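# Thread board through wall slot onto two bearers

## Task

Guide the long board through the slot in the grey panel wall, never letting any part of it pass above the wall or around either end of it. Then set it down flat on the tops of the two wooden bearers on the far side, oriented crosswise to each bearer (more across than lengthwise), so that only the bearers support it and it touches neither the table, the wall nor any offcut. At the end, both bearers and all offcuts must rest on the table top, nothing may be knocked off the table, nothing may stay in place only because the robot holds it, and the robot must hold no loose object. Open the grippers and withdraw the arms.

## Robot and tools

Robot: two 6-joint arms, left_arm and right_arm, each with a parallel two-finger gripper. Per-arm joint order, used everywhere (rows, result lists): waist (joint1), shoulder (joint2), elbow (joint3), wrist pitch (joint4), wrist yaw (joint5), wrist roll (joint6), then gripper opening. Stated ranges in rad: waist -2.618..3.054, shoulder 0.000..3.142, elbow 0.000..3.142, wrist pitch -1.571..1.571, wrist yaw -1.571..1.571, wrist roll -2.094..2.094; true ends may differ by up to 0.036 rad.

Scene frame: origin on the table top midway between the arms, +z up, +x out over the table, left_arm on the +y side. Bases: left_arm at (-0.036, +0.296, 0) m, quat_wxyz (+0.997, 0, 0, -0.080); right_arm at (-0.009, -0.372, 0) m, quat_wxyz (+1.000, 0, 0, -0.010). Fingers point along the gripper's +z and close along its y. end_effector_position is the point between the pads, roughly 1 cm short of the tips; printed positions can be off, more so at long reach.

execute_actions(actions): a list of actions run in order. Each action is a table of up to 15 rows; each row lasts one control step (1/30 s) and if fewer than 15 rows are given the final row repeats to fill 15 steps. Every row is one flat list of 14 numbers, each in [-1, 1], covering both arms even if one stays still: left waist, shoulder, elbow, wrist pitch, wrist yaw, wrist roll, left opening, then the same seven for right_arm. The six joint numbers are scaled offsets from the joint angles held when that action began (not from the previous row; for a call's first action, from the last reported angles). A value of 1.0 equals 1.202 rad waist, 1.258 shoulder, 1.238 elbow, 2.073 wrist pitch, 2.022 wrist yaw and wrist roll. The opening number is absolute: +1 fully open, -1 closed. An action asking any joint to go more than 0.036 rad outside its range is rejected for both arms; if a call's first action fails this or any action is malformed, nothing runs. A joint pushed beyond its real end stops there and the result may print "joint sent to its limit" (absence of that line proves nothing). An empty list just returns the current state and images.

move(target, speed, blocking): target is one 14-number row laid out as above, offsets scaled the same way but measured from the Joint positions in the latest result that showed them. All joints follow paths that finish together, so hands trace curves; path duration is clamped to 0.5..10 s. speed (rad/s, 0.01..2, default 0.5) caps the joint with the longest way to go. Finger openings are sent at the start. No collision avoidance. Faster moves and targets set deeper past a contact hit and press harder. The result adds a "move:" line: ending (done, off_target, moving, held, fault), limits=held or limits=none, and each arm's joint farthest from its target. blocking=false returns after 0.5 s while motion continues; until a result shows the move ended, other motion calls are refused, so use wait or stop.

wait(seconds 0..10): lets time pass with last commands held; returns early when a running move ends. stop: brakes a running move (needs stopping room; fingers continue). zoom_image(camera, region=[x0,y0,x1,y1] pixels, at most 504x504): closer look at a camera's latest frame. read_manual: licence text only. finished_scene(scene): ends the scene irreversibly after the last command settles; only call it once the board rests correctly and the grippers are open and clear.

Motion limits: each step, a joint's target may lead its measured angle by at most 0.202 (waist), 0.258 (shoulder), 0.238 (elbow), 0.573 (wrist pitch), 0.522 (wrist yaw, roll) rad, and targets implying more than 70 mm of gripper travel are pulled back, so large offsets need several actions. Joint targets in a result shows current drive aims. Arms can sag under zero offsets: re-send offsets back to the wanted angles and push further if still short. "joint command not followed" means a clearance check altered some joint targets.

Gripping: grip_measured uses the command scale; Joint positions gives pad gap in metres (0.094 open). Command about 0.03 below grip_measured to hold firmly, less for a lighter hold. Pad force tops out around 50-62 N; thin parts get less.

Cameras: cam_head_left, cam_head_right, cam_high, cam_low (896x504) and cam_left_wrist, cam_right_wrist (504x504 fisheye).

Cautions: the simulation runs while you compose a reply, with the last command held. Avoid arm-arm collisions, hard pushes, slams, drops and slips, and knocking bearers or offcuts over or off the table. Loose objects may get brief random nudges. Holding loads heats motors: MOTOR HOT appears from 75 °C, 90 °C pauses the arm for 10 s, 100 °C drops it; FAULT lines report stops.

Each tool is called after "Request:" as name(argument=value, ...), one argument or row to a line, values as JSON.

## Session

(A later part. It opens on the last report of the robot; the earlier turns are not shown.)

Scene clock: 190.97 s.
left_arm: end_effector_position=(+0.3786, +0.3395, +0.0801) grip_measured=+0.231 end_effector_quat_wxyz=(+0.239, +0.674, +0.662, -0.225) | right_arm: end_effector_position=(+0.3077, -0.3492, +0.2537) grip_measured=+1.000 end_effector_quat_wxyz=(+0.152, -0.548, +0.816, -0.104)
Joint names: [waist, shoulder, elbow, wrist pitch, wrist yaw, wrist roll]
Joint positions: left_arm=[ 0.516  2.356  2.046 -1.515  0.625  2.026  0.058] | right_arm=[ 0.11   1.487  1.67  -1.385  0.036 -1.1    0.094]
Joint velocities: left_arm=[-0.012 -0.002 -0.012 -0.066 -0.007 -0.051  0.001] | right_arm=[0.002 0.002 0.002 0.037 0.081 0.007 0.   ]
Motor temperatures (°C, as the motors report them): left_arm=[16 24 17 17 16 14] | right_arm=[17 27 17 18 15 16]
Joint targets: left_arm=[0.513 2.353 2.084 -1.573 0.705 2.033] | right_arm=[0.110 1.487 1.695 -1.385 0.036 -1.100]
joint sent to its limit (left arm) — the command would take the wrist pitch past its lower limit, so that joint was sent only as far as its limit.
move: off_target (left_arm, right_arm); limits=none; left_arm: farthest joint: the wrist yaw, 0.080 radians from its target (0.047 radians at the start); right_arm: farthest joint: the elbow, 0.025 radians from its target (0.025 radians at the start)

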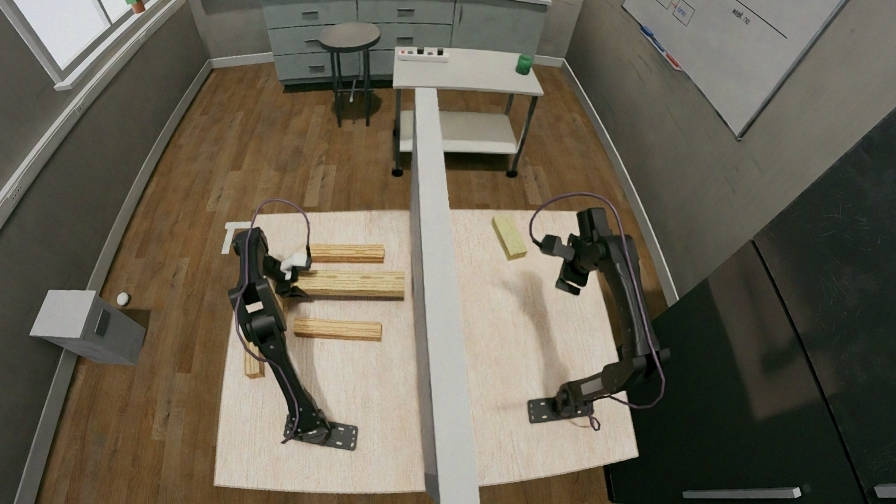

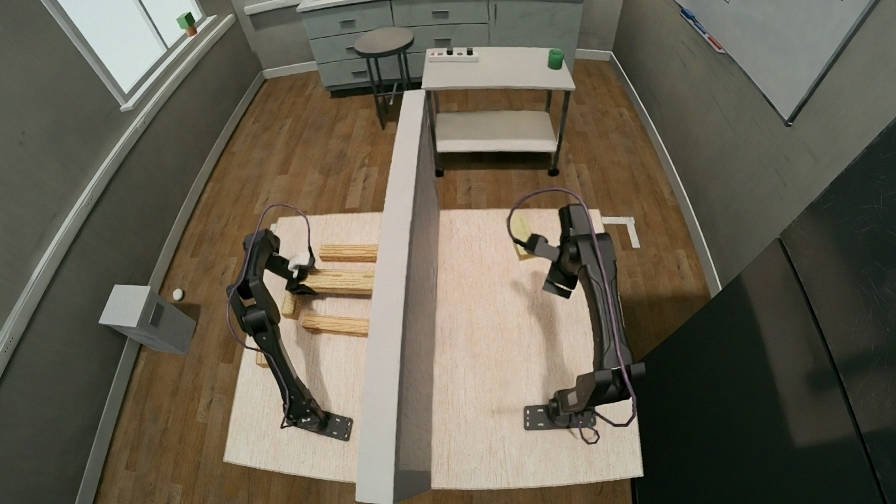

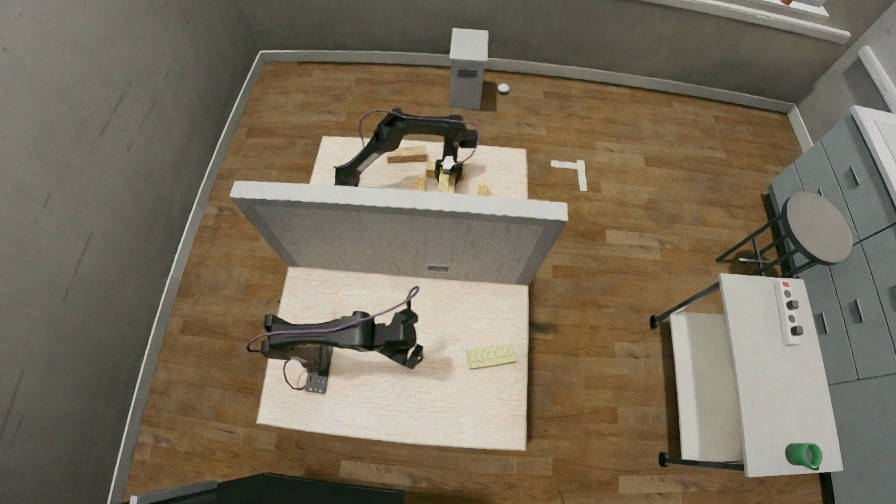

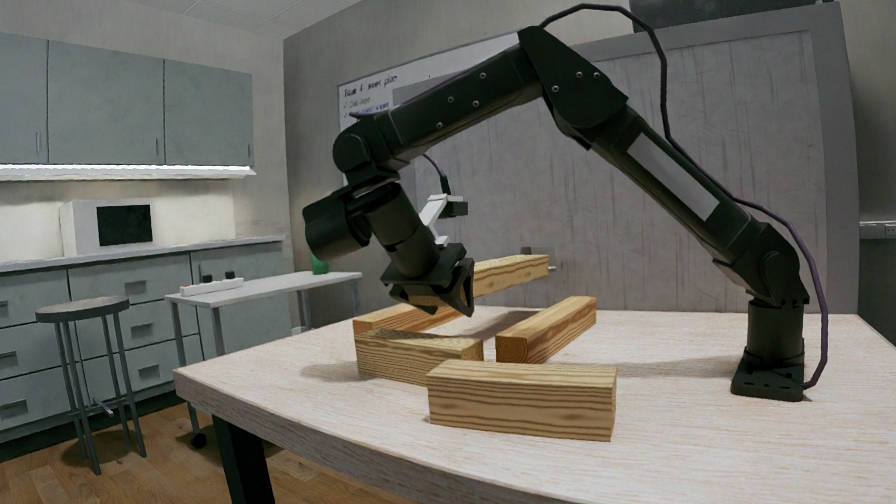

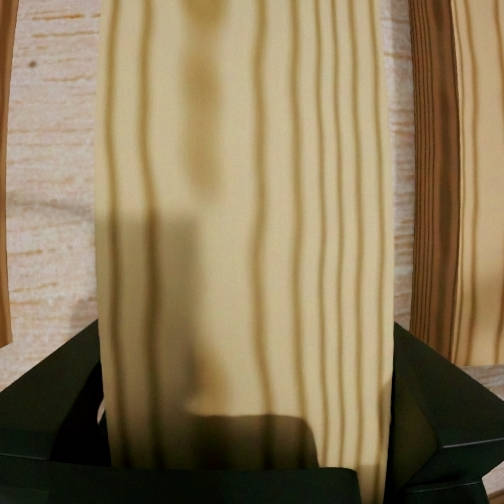

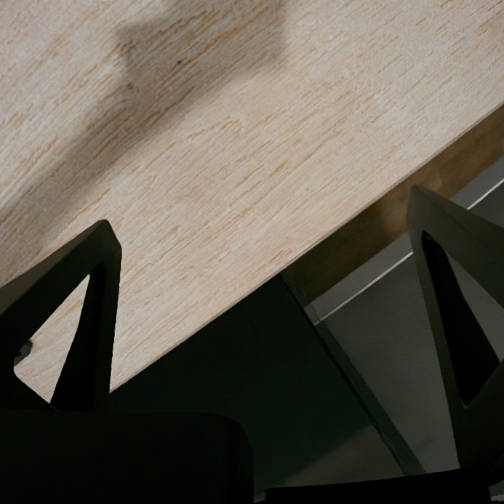

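Request:
move(
  target=[0.0154,-0.5507,-0.6931,0.4086,0.0352,-0.4822,-0.3, 0,0,0.02,0,0,0,1.0],
  speed=0.5,
)

Scene clock: 194.67 s.
left_arm: end_effector_position=(+0.3454, +0.3342, +0.1074) grip_measured=+0.230 end_effector_quat_wxyz=(+0.313, +0.366, +0.868, -0.117) | right_arm: end_effector_position=(+0.3077, -0.3492, +0.2537) grip_measured=+1.000 end_effector_quat_wxyz=(+0.152, -0.548, +0.816, -0.104)
Joint names: [waist, shoulder, elbow, wrist pitch, wrist yaw, wrist roll]
Joint positions: left_arm=[ 0.525  1.705  1.19  -0.718  0.604  1.057  0.058] | right_arm=[ 0.11   1.487  1.67  -1.385  0.036 -1.1    0.094]
Joint velocities: left_arm=[ 0.002 -0.012 -0.007 -0.022 -0.051  0.066 -0.   ] | right_arm=[-0.027  0.002 -0.012  0.007 -0.037 -0.037  0.   ]
Motor temperatures (°C, as the motors report them): left_arm=[16 25 17 17 16 14] | right_arm=[17 26 17 18 14 16]
Joint targets: left_arm=[0.534 1.663 1.187 -0.668 0.696 1.052] | right_arm=[0.110 1.487 1.695 -1.385 0.036 -1.100]
move: off_target (left_arm, right_arm); limits=none; left_arm: farthest joint: the wrist yaw, 0.092 radians from its target (0.071 radians at the start); right_arm: farthest joint: the elbow, 0.025 radians from its target (0.025 radians at the start)

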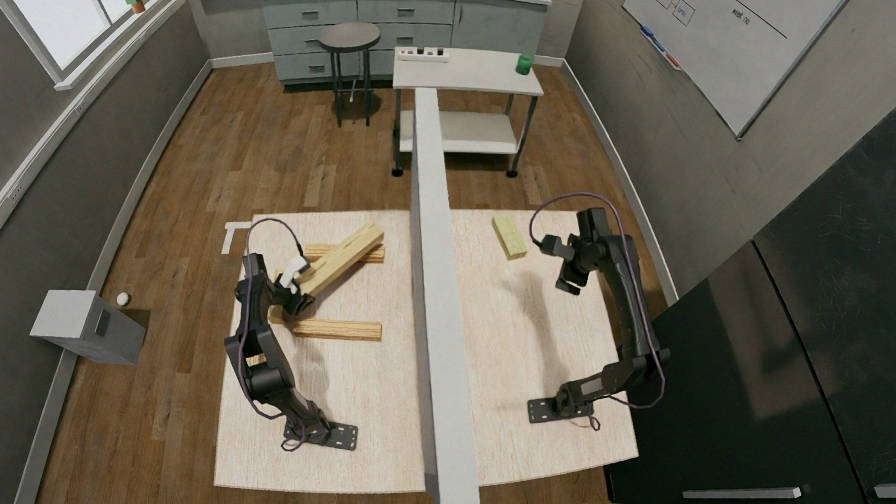

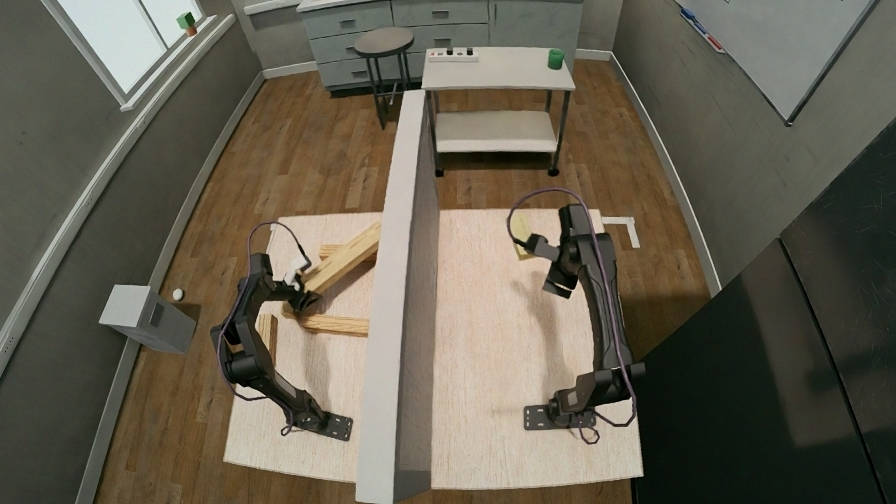

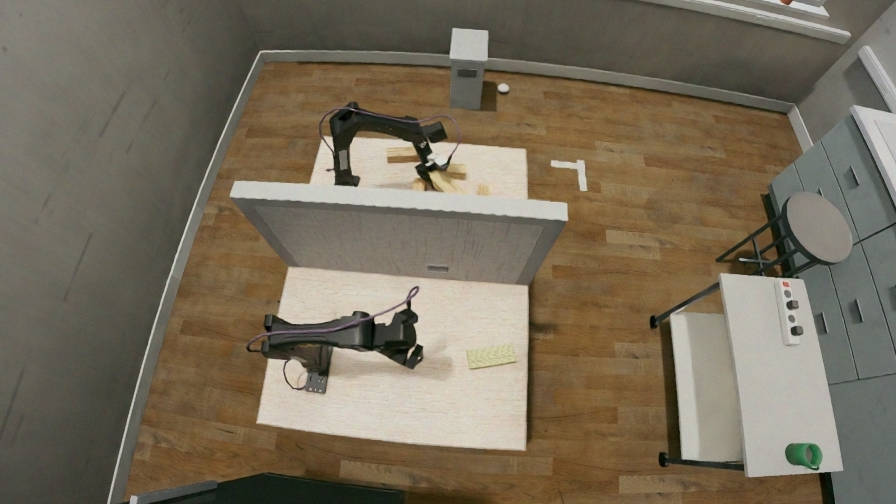

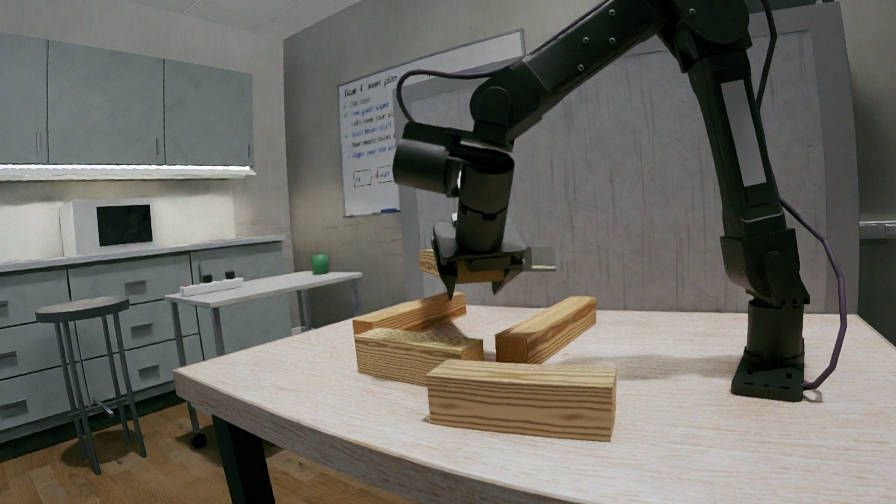

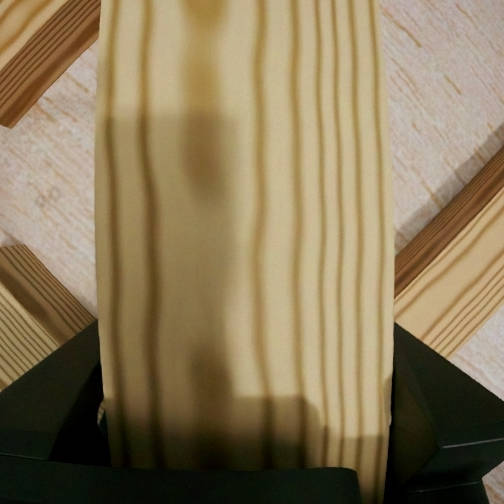

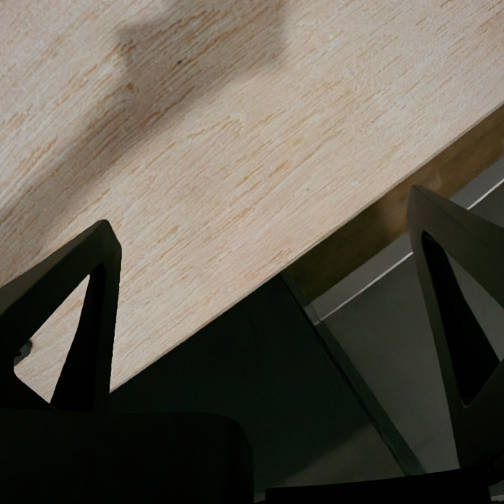

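Request:
move(
  target=[-0.7408,-0.4689,-0.4888,0.1938,-0.4625,-0.7285,-0.3, 0,0,0.02,0,0,0,1.0],
  speed=0.7,
)

Scene clock: 198.20 s.
left_arm: end_effector_position=(+0.2360, +0.1988, +0.0748) grip_measured=+0.229 end_effector_quat_wxyz=(+0.314, +0.012, +0.949, -0.007) | right_arm: end_effector_position=(+0.3077, -0.3492, +0.2537) grip_measured=+1.000 end_effector_quat_wxyz=(+0.152, -0.548, +0.816, -0.104)
Joint names: [waist, shoulder, elbow, wrist pitch, wrist yaw, wrist roll]
Joint positions: left_arm=[-0.358  1.158  0.58  -0.411 -0.282 -0.41   0.058] | right_arm=[ 0.11   1.487  1.67  -1.385  0.036 -1.1    0.094]
Joint velocities: left_arm=[-0.002  0.032 -0.012 -0.007  0.037 -0.022 -0.001] | right_arm=[-0.007 -0.002 -0.007  0.022 -0.037 -0.037  0.   ]
Motor temperatures (°C, as the motors report them): left_arm=[16 24 17 18 16 14] | right_arm=[17 25 17 19 14 16]
Joint targets: left_arm=[-0.365 1.115 0.585 -0.316 -0.331 -0.416] | right_arm=[0.110 1.487 1.695 -1.385 0.036 -1.100]
move: off_target (left_arm, right_arm); limits=none; left_arm: farthest joint: the wrist pitch, 0.095 radians from its target (0.401 radians at the start); right_arm: farthest joint: the elbow, 0.025 radians from its target (0.025 radians at the start)

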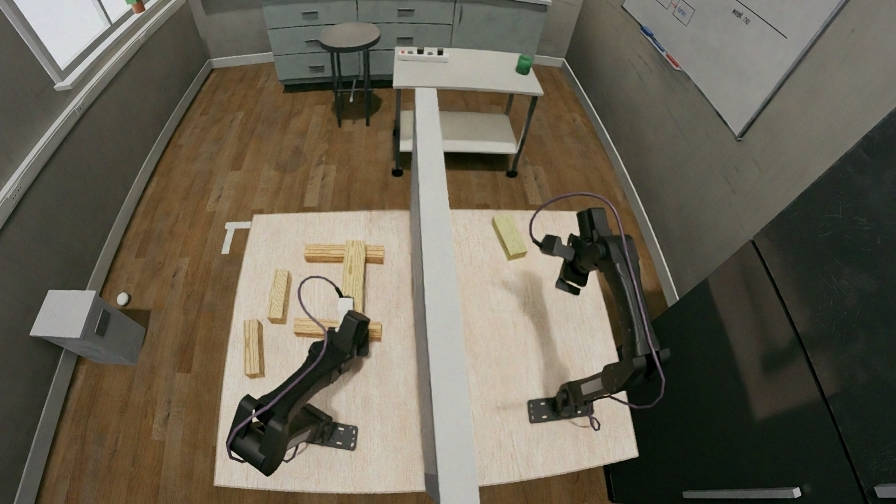

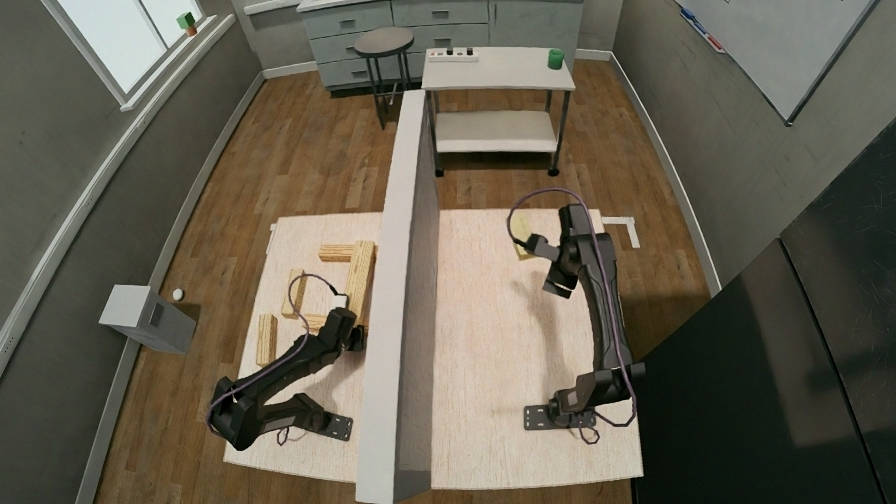

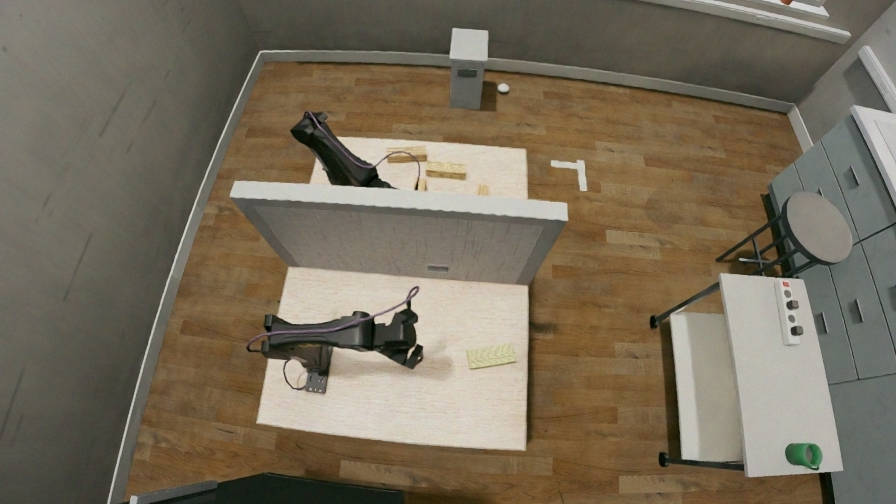

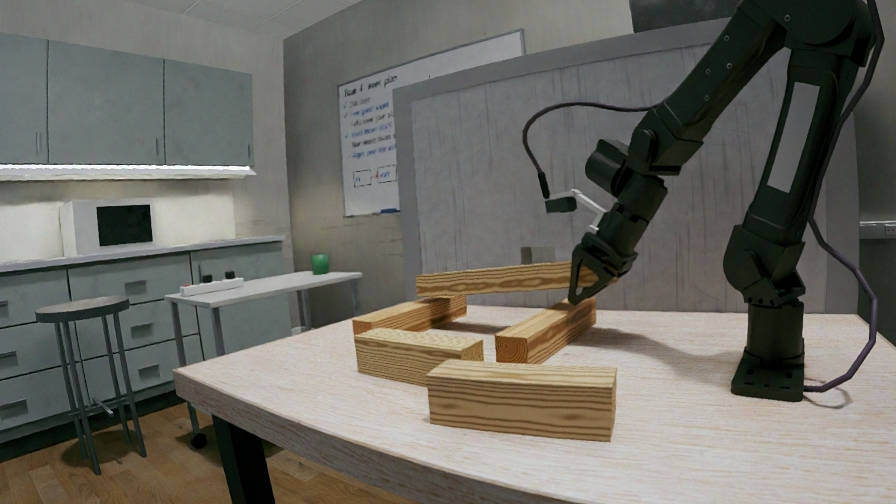

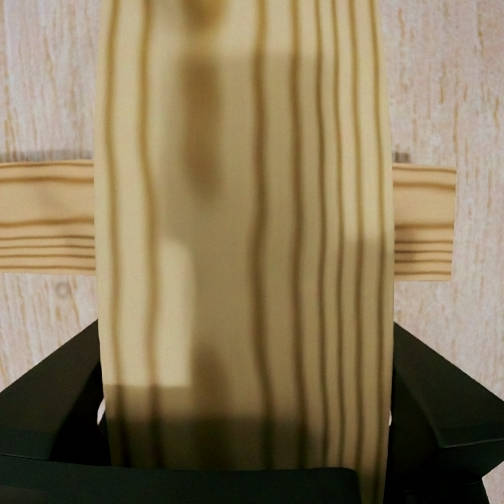

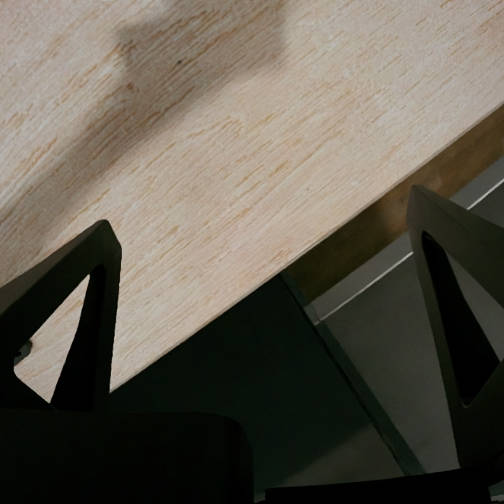

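Request:
execute_actions(
  actions=[
    [[0,-0.034,0.004,0.0965,-0.03,0,-0.3, 0,0,0.02,0,0,0,1.0]],
  ],
)

Request:
move(
  target=[0.208,0.02,0.045,0.06,0.03,0.099,-0.3, 0,0,0.02,0,0,0,1.0],
  speed=0.4,
)

Scene clock: 199.30 s.
left_arm: end_effector_position=(+0.2525, +0.1919, +0.0877) grip_measured=+0.229 end_effector_quat_wxyz=(+0.355, +0.002, +0.935, -0.023) | right_arm: end_effector_position=(+0.3077, -0.3492, +0.2537) grip_measured=+1.000 end_effector_quat_wxyz=(+0.152, -0.548, +0.816, -0.104)
Joint names: [waist, shoulder, elbow, wrist pitch, wrist yaw, wrist roll]
Joint positions: left_arm=[-0.358  1.158  0.576 -0.313 -0.295 -0.41   0.058] | right_arm=[ 0.11   1.487  1.67  -1.385  0.036 -1.1    0.094]
Joint velocities: left_arm=[ 0.022  0.002 -0.002 -0.007 -0.022 -0.007 -0.001] | right_arm=[-0.012 -0.017 -0.002 -0.022 -0.051 -0.022  0.   ]
Motor temperatures (°C, as the motors report them): left_arm=[16 24 17 18 16 14] | right_arm=[17 25 17 19 14 16]
Joint targets: left_arm=[-0.358 1.116 0.585 -0.212 -0.343 -0.410] | right_arm=[0.110 1.487 1.695 -1.385 0.036 -1.100]
Step readings (joint positions):
0: left_arm=[-0.358 1.158 0.580 -0.411 -0.282 -0.410] | right_arm=[0.110 1.487 1.670 -1.385 0.036 -1.100]
1: left_arm=[-0.358 1.158 0.578 -0.402 -0.283 -0.410] | right_arm=[0.110 1.487 1.670 -1.385 0.036 -1.100]
2: left_arm=[-0.358 1.158 0.576 -0.389 -0.284 -0.410] | right_arm=[0.110 1.487 1.670 -1.385 0.036 -1.100]
4: left_arm=[-0.358 1.158 0.576 -0.362 -0.287 -0.410] | right_arm=[0.110 1.487 1.670 -1.385 0.036 -1.100]
8: left_arm=[-0.358 1.158 0.576 -0.324 -0.293 -0.410] | right_arm=[0.110 1.487 1.670 -1.385 0.036 -1.100]
15: Joint positions above

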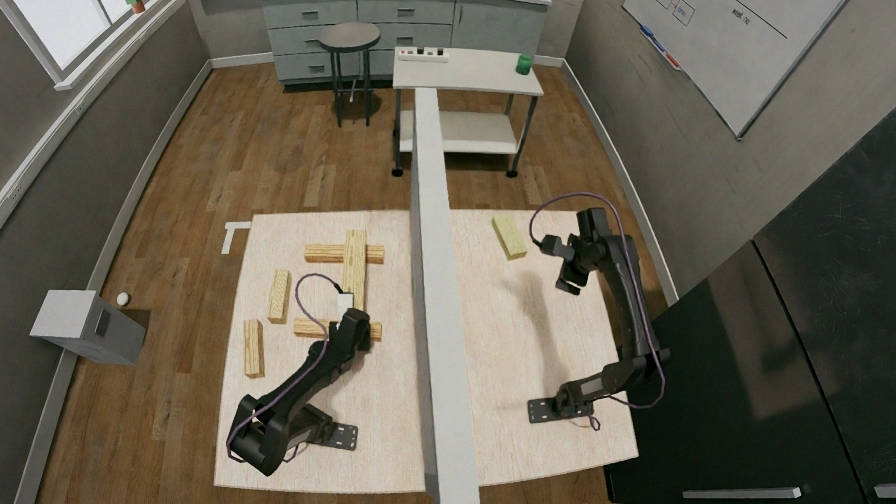

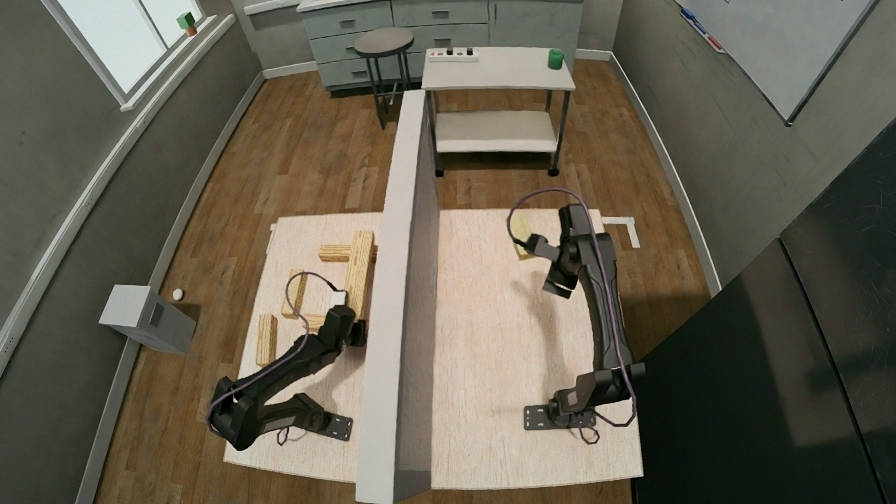

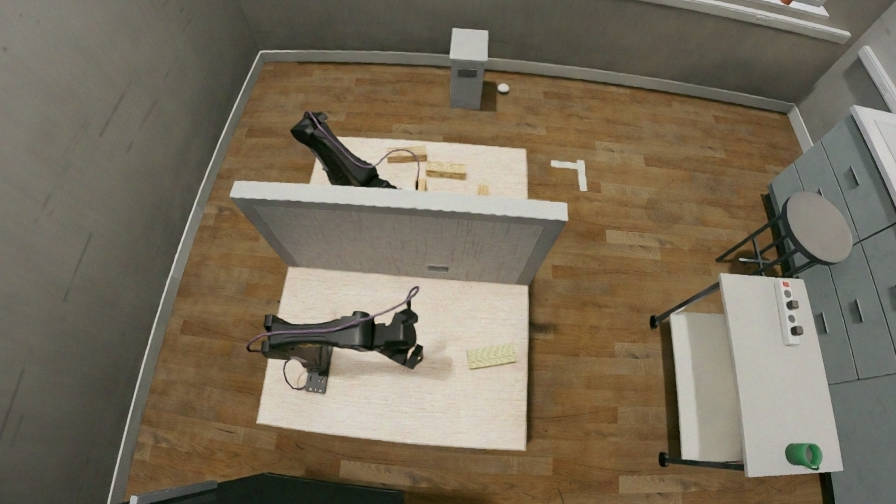

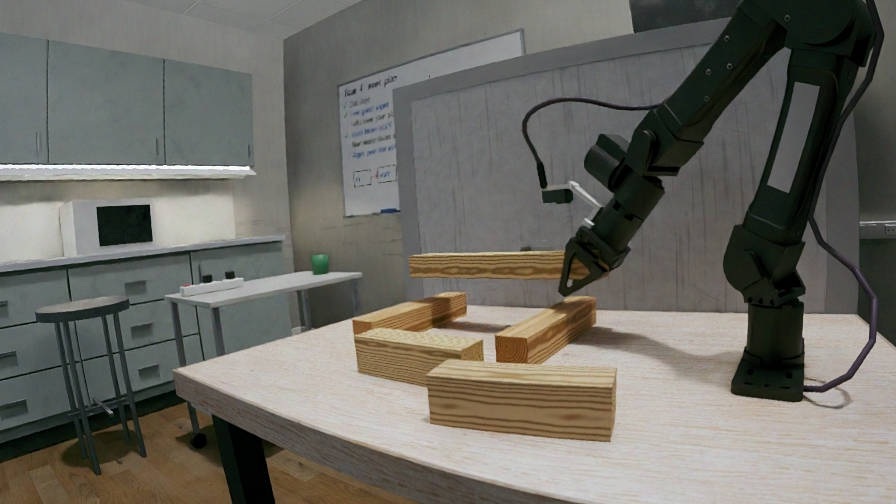

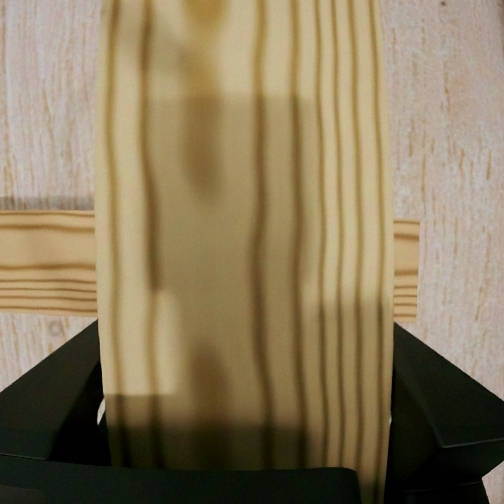

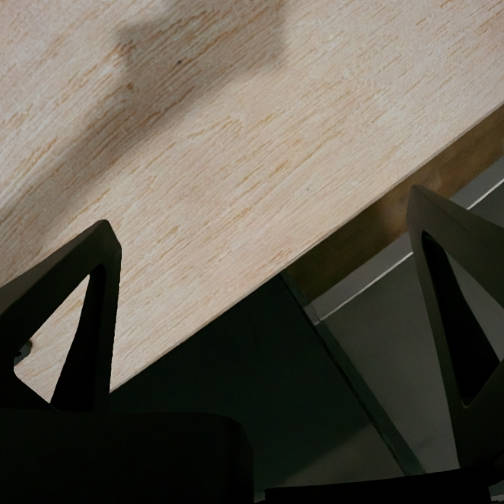

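Scene clock: 200.67 s.
left_arm: end_effector_position=(+0.2702, +0.2509, +0.0802) grip_measured=+0.229 end_effector_quat_wxyz=(+0.341, -0.007, +0.940, +0.021) | right_arm: end_effector_position=(+0.3077, -0.3492, +0.2537) grip_measured=+1.000 end_effector_quat_wxyz=(+0.152, -0.548, +0.816, -0.104)
Joint names: [waist, shoulder, elbow, wrist pitch, wrist yaw, wrist roll]
Joint positions: left_arm=[-0.113  1.185  0.576 -0.294 -0.217 -0.213  0.058] | right_arm=[ 0.11   1.487  1.67  -1.385  0.036 -1.1    0.094]
Joint velocities: left_arm=[ 0.012 -0.002 -0.017 -0.007 -0.051 -0.051  0.001] | right_arm=[-0.002  0.007 -0.002  0.022  0.022 -0.007  0.   ]
Motor temperatures (°C, as the motors report them): left_arm=[16 23 17 19 16 14] | right_arm=[17 25 17 19 14 16]
Joint targets: left_arm=[-0.108 1.184 0.631 -0.188 -0.234 -0.210] | right_arm=[0.110 1.487 1.695 -1.385 0.036 -1.100]
move: off_target (left_arm, right_arm); limits=none; left_arm: farthest joint: the wrist pitch, 0.105 radians from its target (0.124 radians at the start); right_arm: farthest joint: the elbow, 0.025 radians from its target (0.025 radians at the start)

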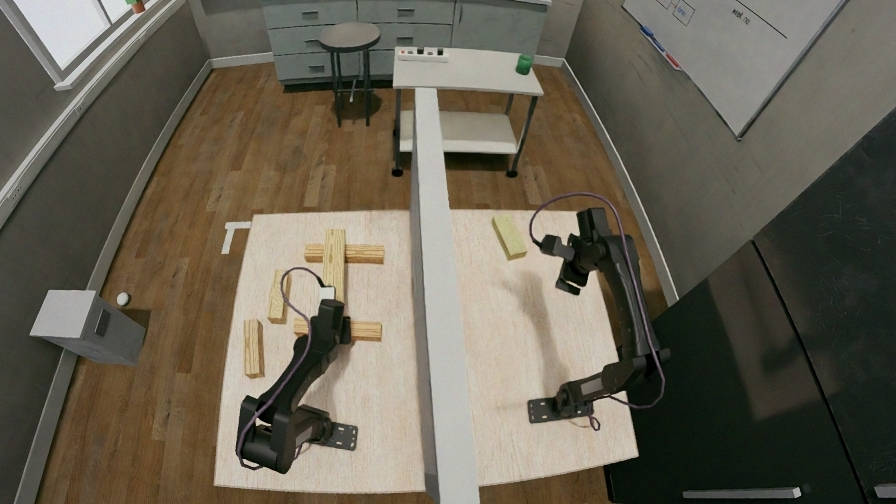

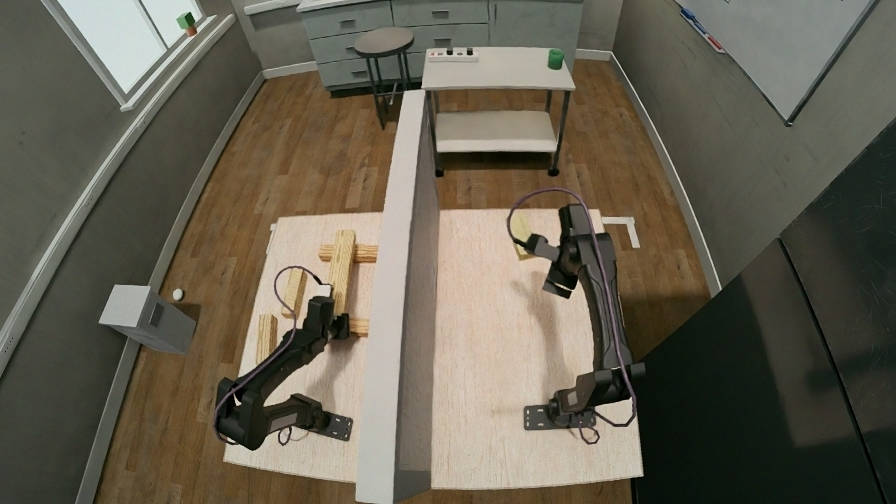

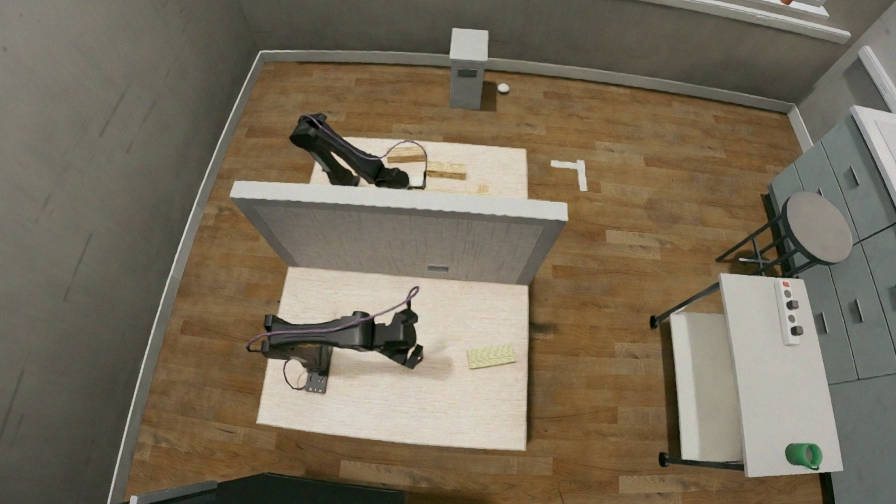

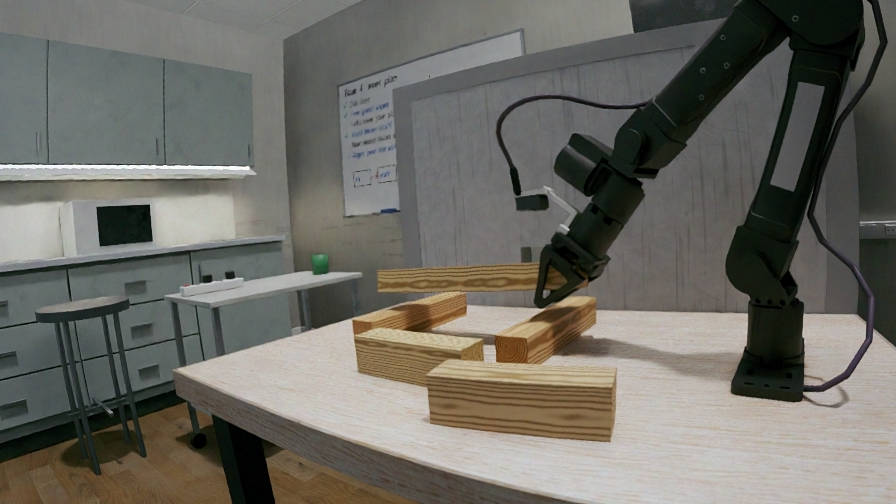

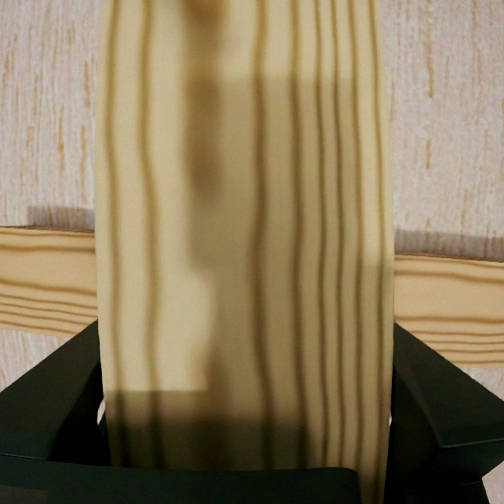

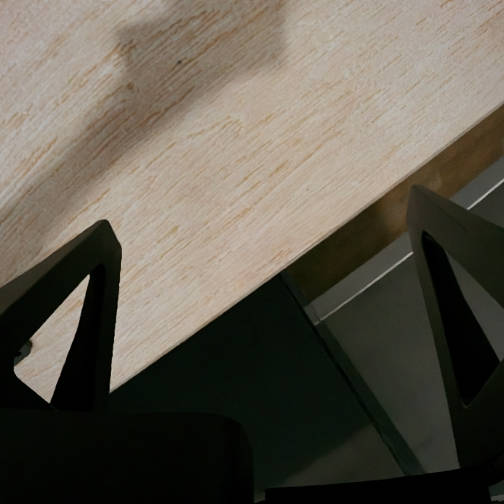

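Request:
move(
  target=[0.004,-0.0898,-0.080,0.0633,-0.0084,0.0015,-0.3, 0,0,0.02,0,0,0,1.0],
  speed=0.15,
)

Scene clock: 202.67 s.
left_arm: end_effector_position=(+0.2546, +0.2535, +0.0697) grip_measured=+0.229 end_effector_quat_wxyz=(+0.349, -0.007, +0.937, +0.014) | right_arm: end_effector_position=(+0.3077, -0.3492, +0.2537) grip_measured=+1.000 end_effector_quat_wxyz=(+0.152, -0.548, +0.816, -0.104)
Joint names: [waist, shoulder, elbow, wrist pitch, wrist yaw, wrist roll]
Joint positions: left_arm=[-0.113  1.112  0.479 -0.25  -0.207 -0.213  0.058] | right_arm=[ 0.11   1.487  1.67  -1.385  0.036 -1.1    0.094]
Joint velocities: left_arm=[ 0.012  0.012 -0.007  0.022  0.022  0.11   0.001] | right_arm=[-0.027 -0.022  0.012  0.007 -0.022 -0.022  0.   ]
Motor temperatures (°C, as the motors report them): left_arm=[16 23 18 19 16 14] | right_arm=[17 25 17 19 14 16]
Joint targets: left_arm=[-0.108 1.072 0.476 -0.163 -0.234 -0.210] | right_arm=[0.110 1.487 1.695 -1.385 0.036 -1.100]
move: off_target (left_arm, right_arm); limits=none; left_arm: farthest joint: the wrist pitch, 0.087 radians from its target (0.131 radians at the start); right_arm: farthest joint: the elbow, 0.025 radians from its target (0.025 radians at the start)

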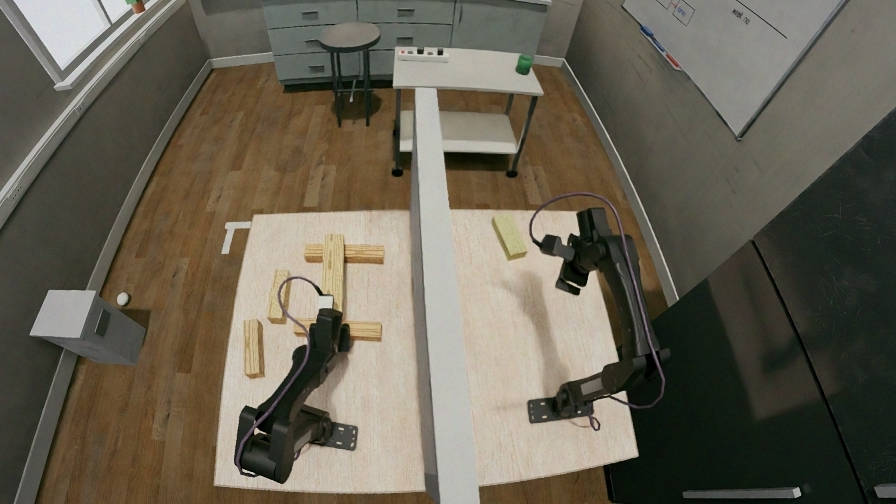

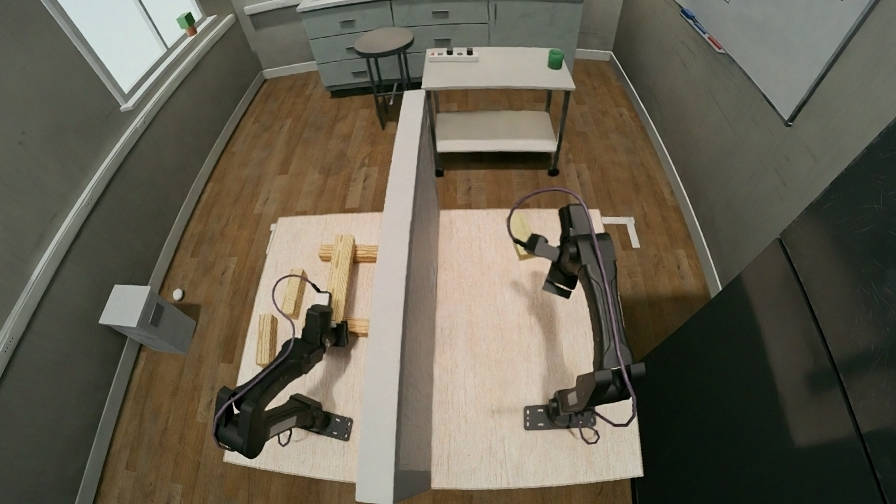

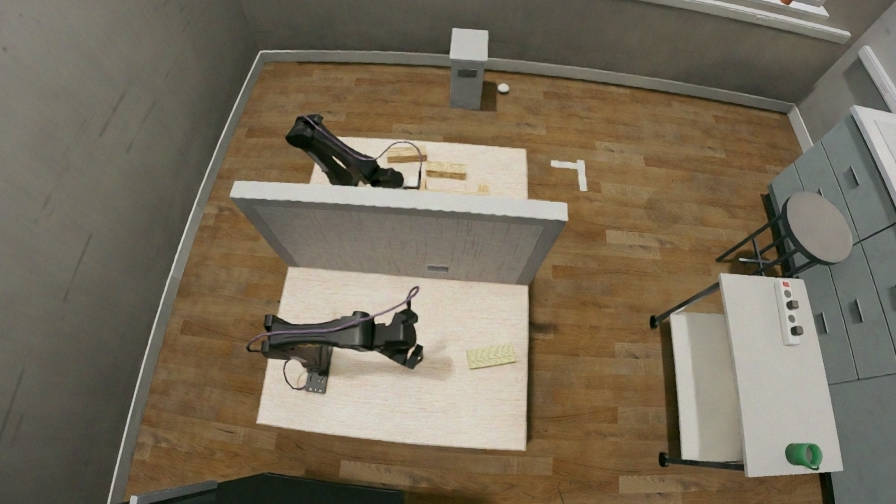

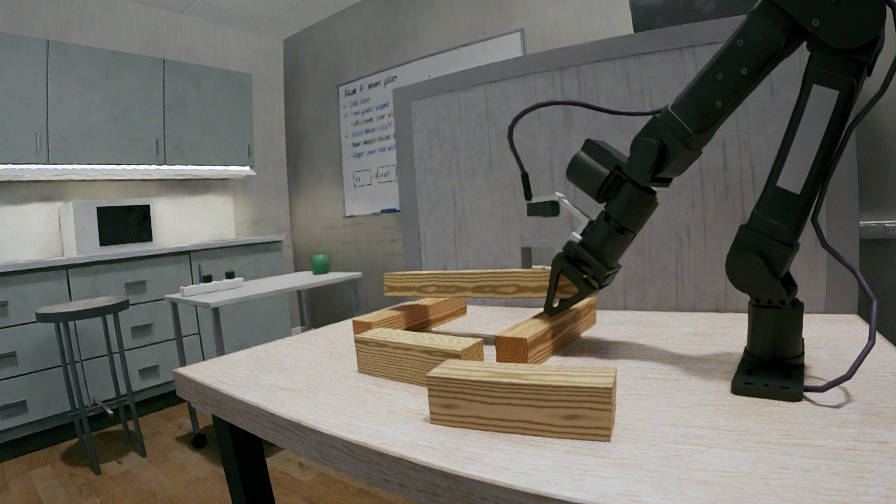

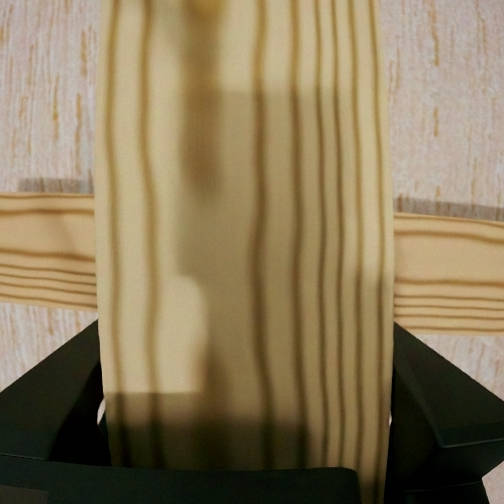

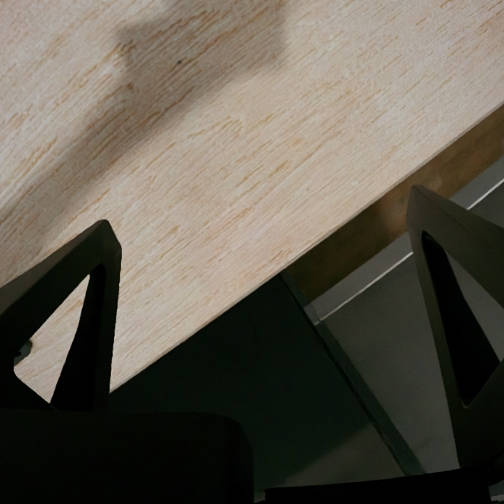

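Request:
zoom_image(
  camera="cam_low",
  region=[340, 230, 640, 380],
)

Region (340, 230, 640, 380) of cam_low's 896x504 image, scaled by 1.680, with more detail than that image has.

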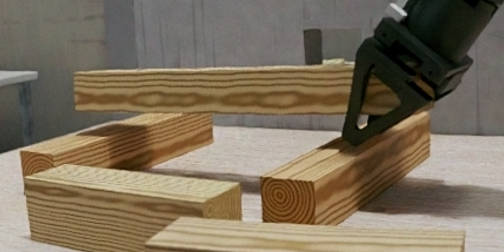

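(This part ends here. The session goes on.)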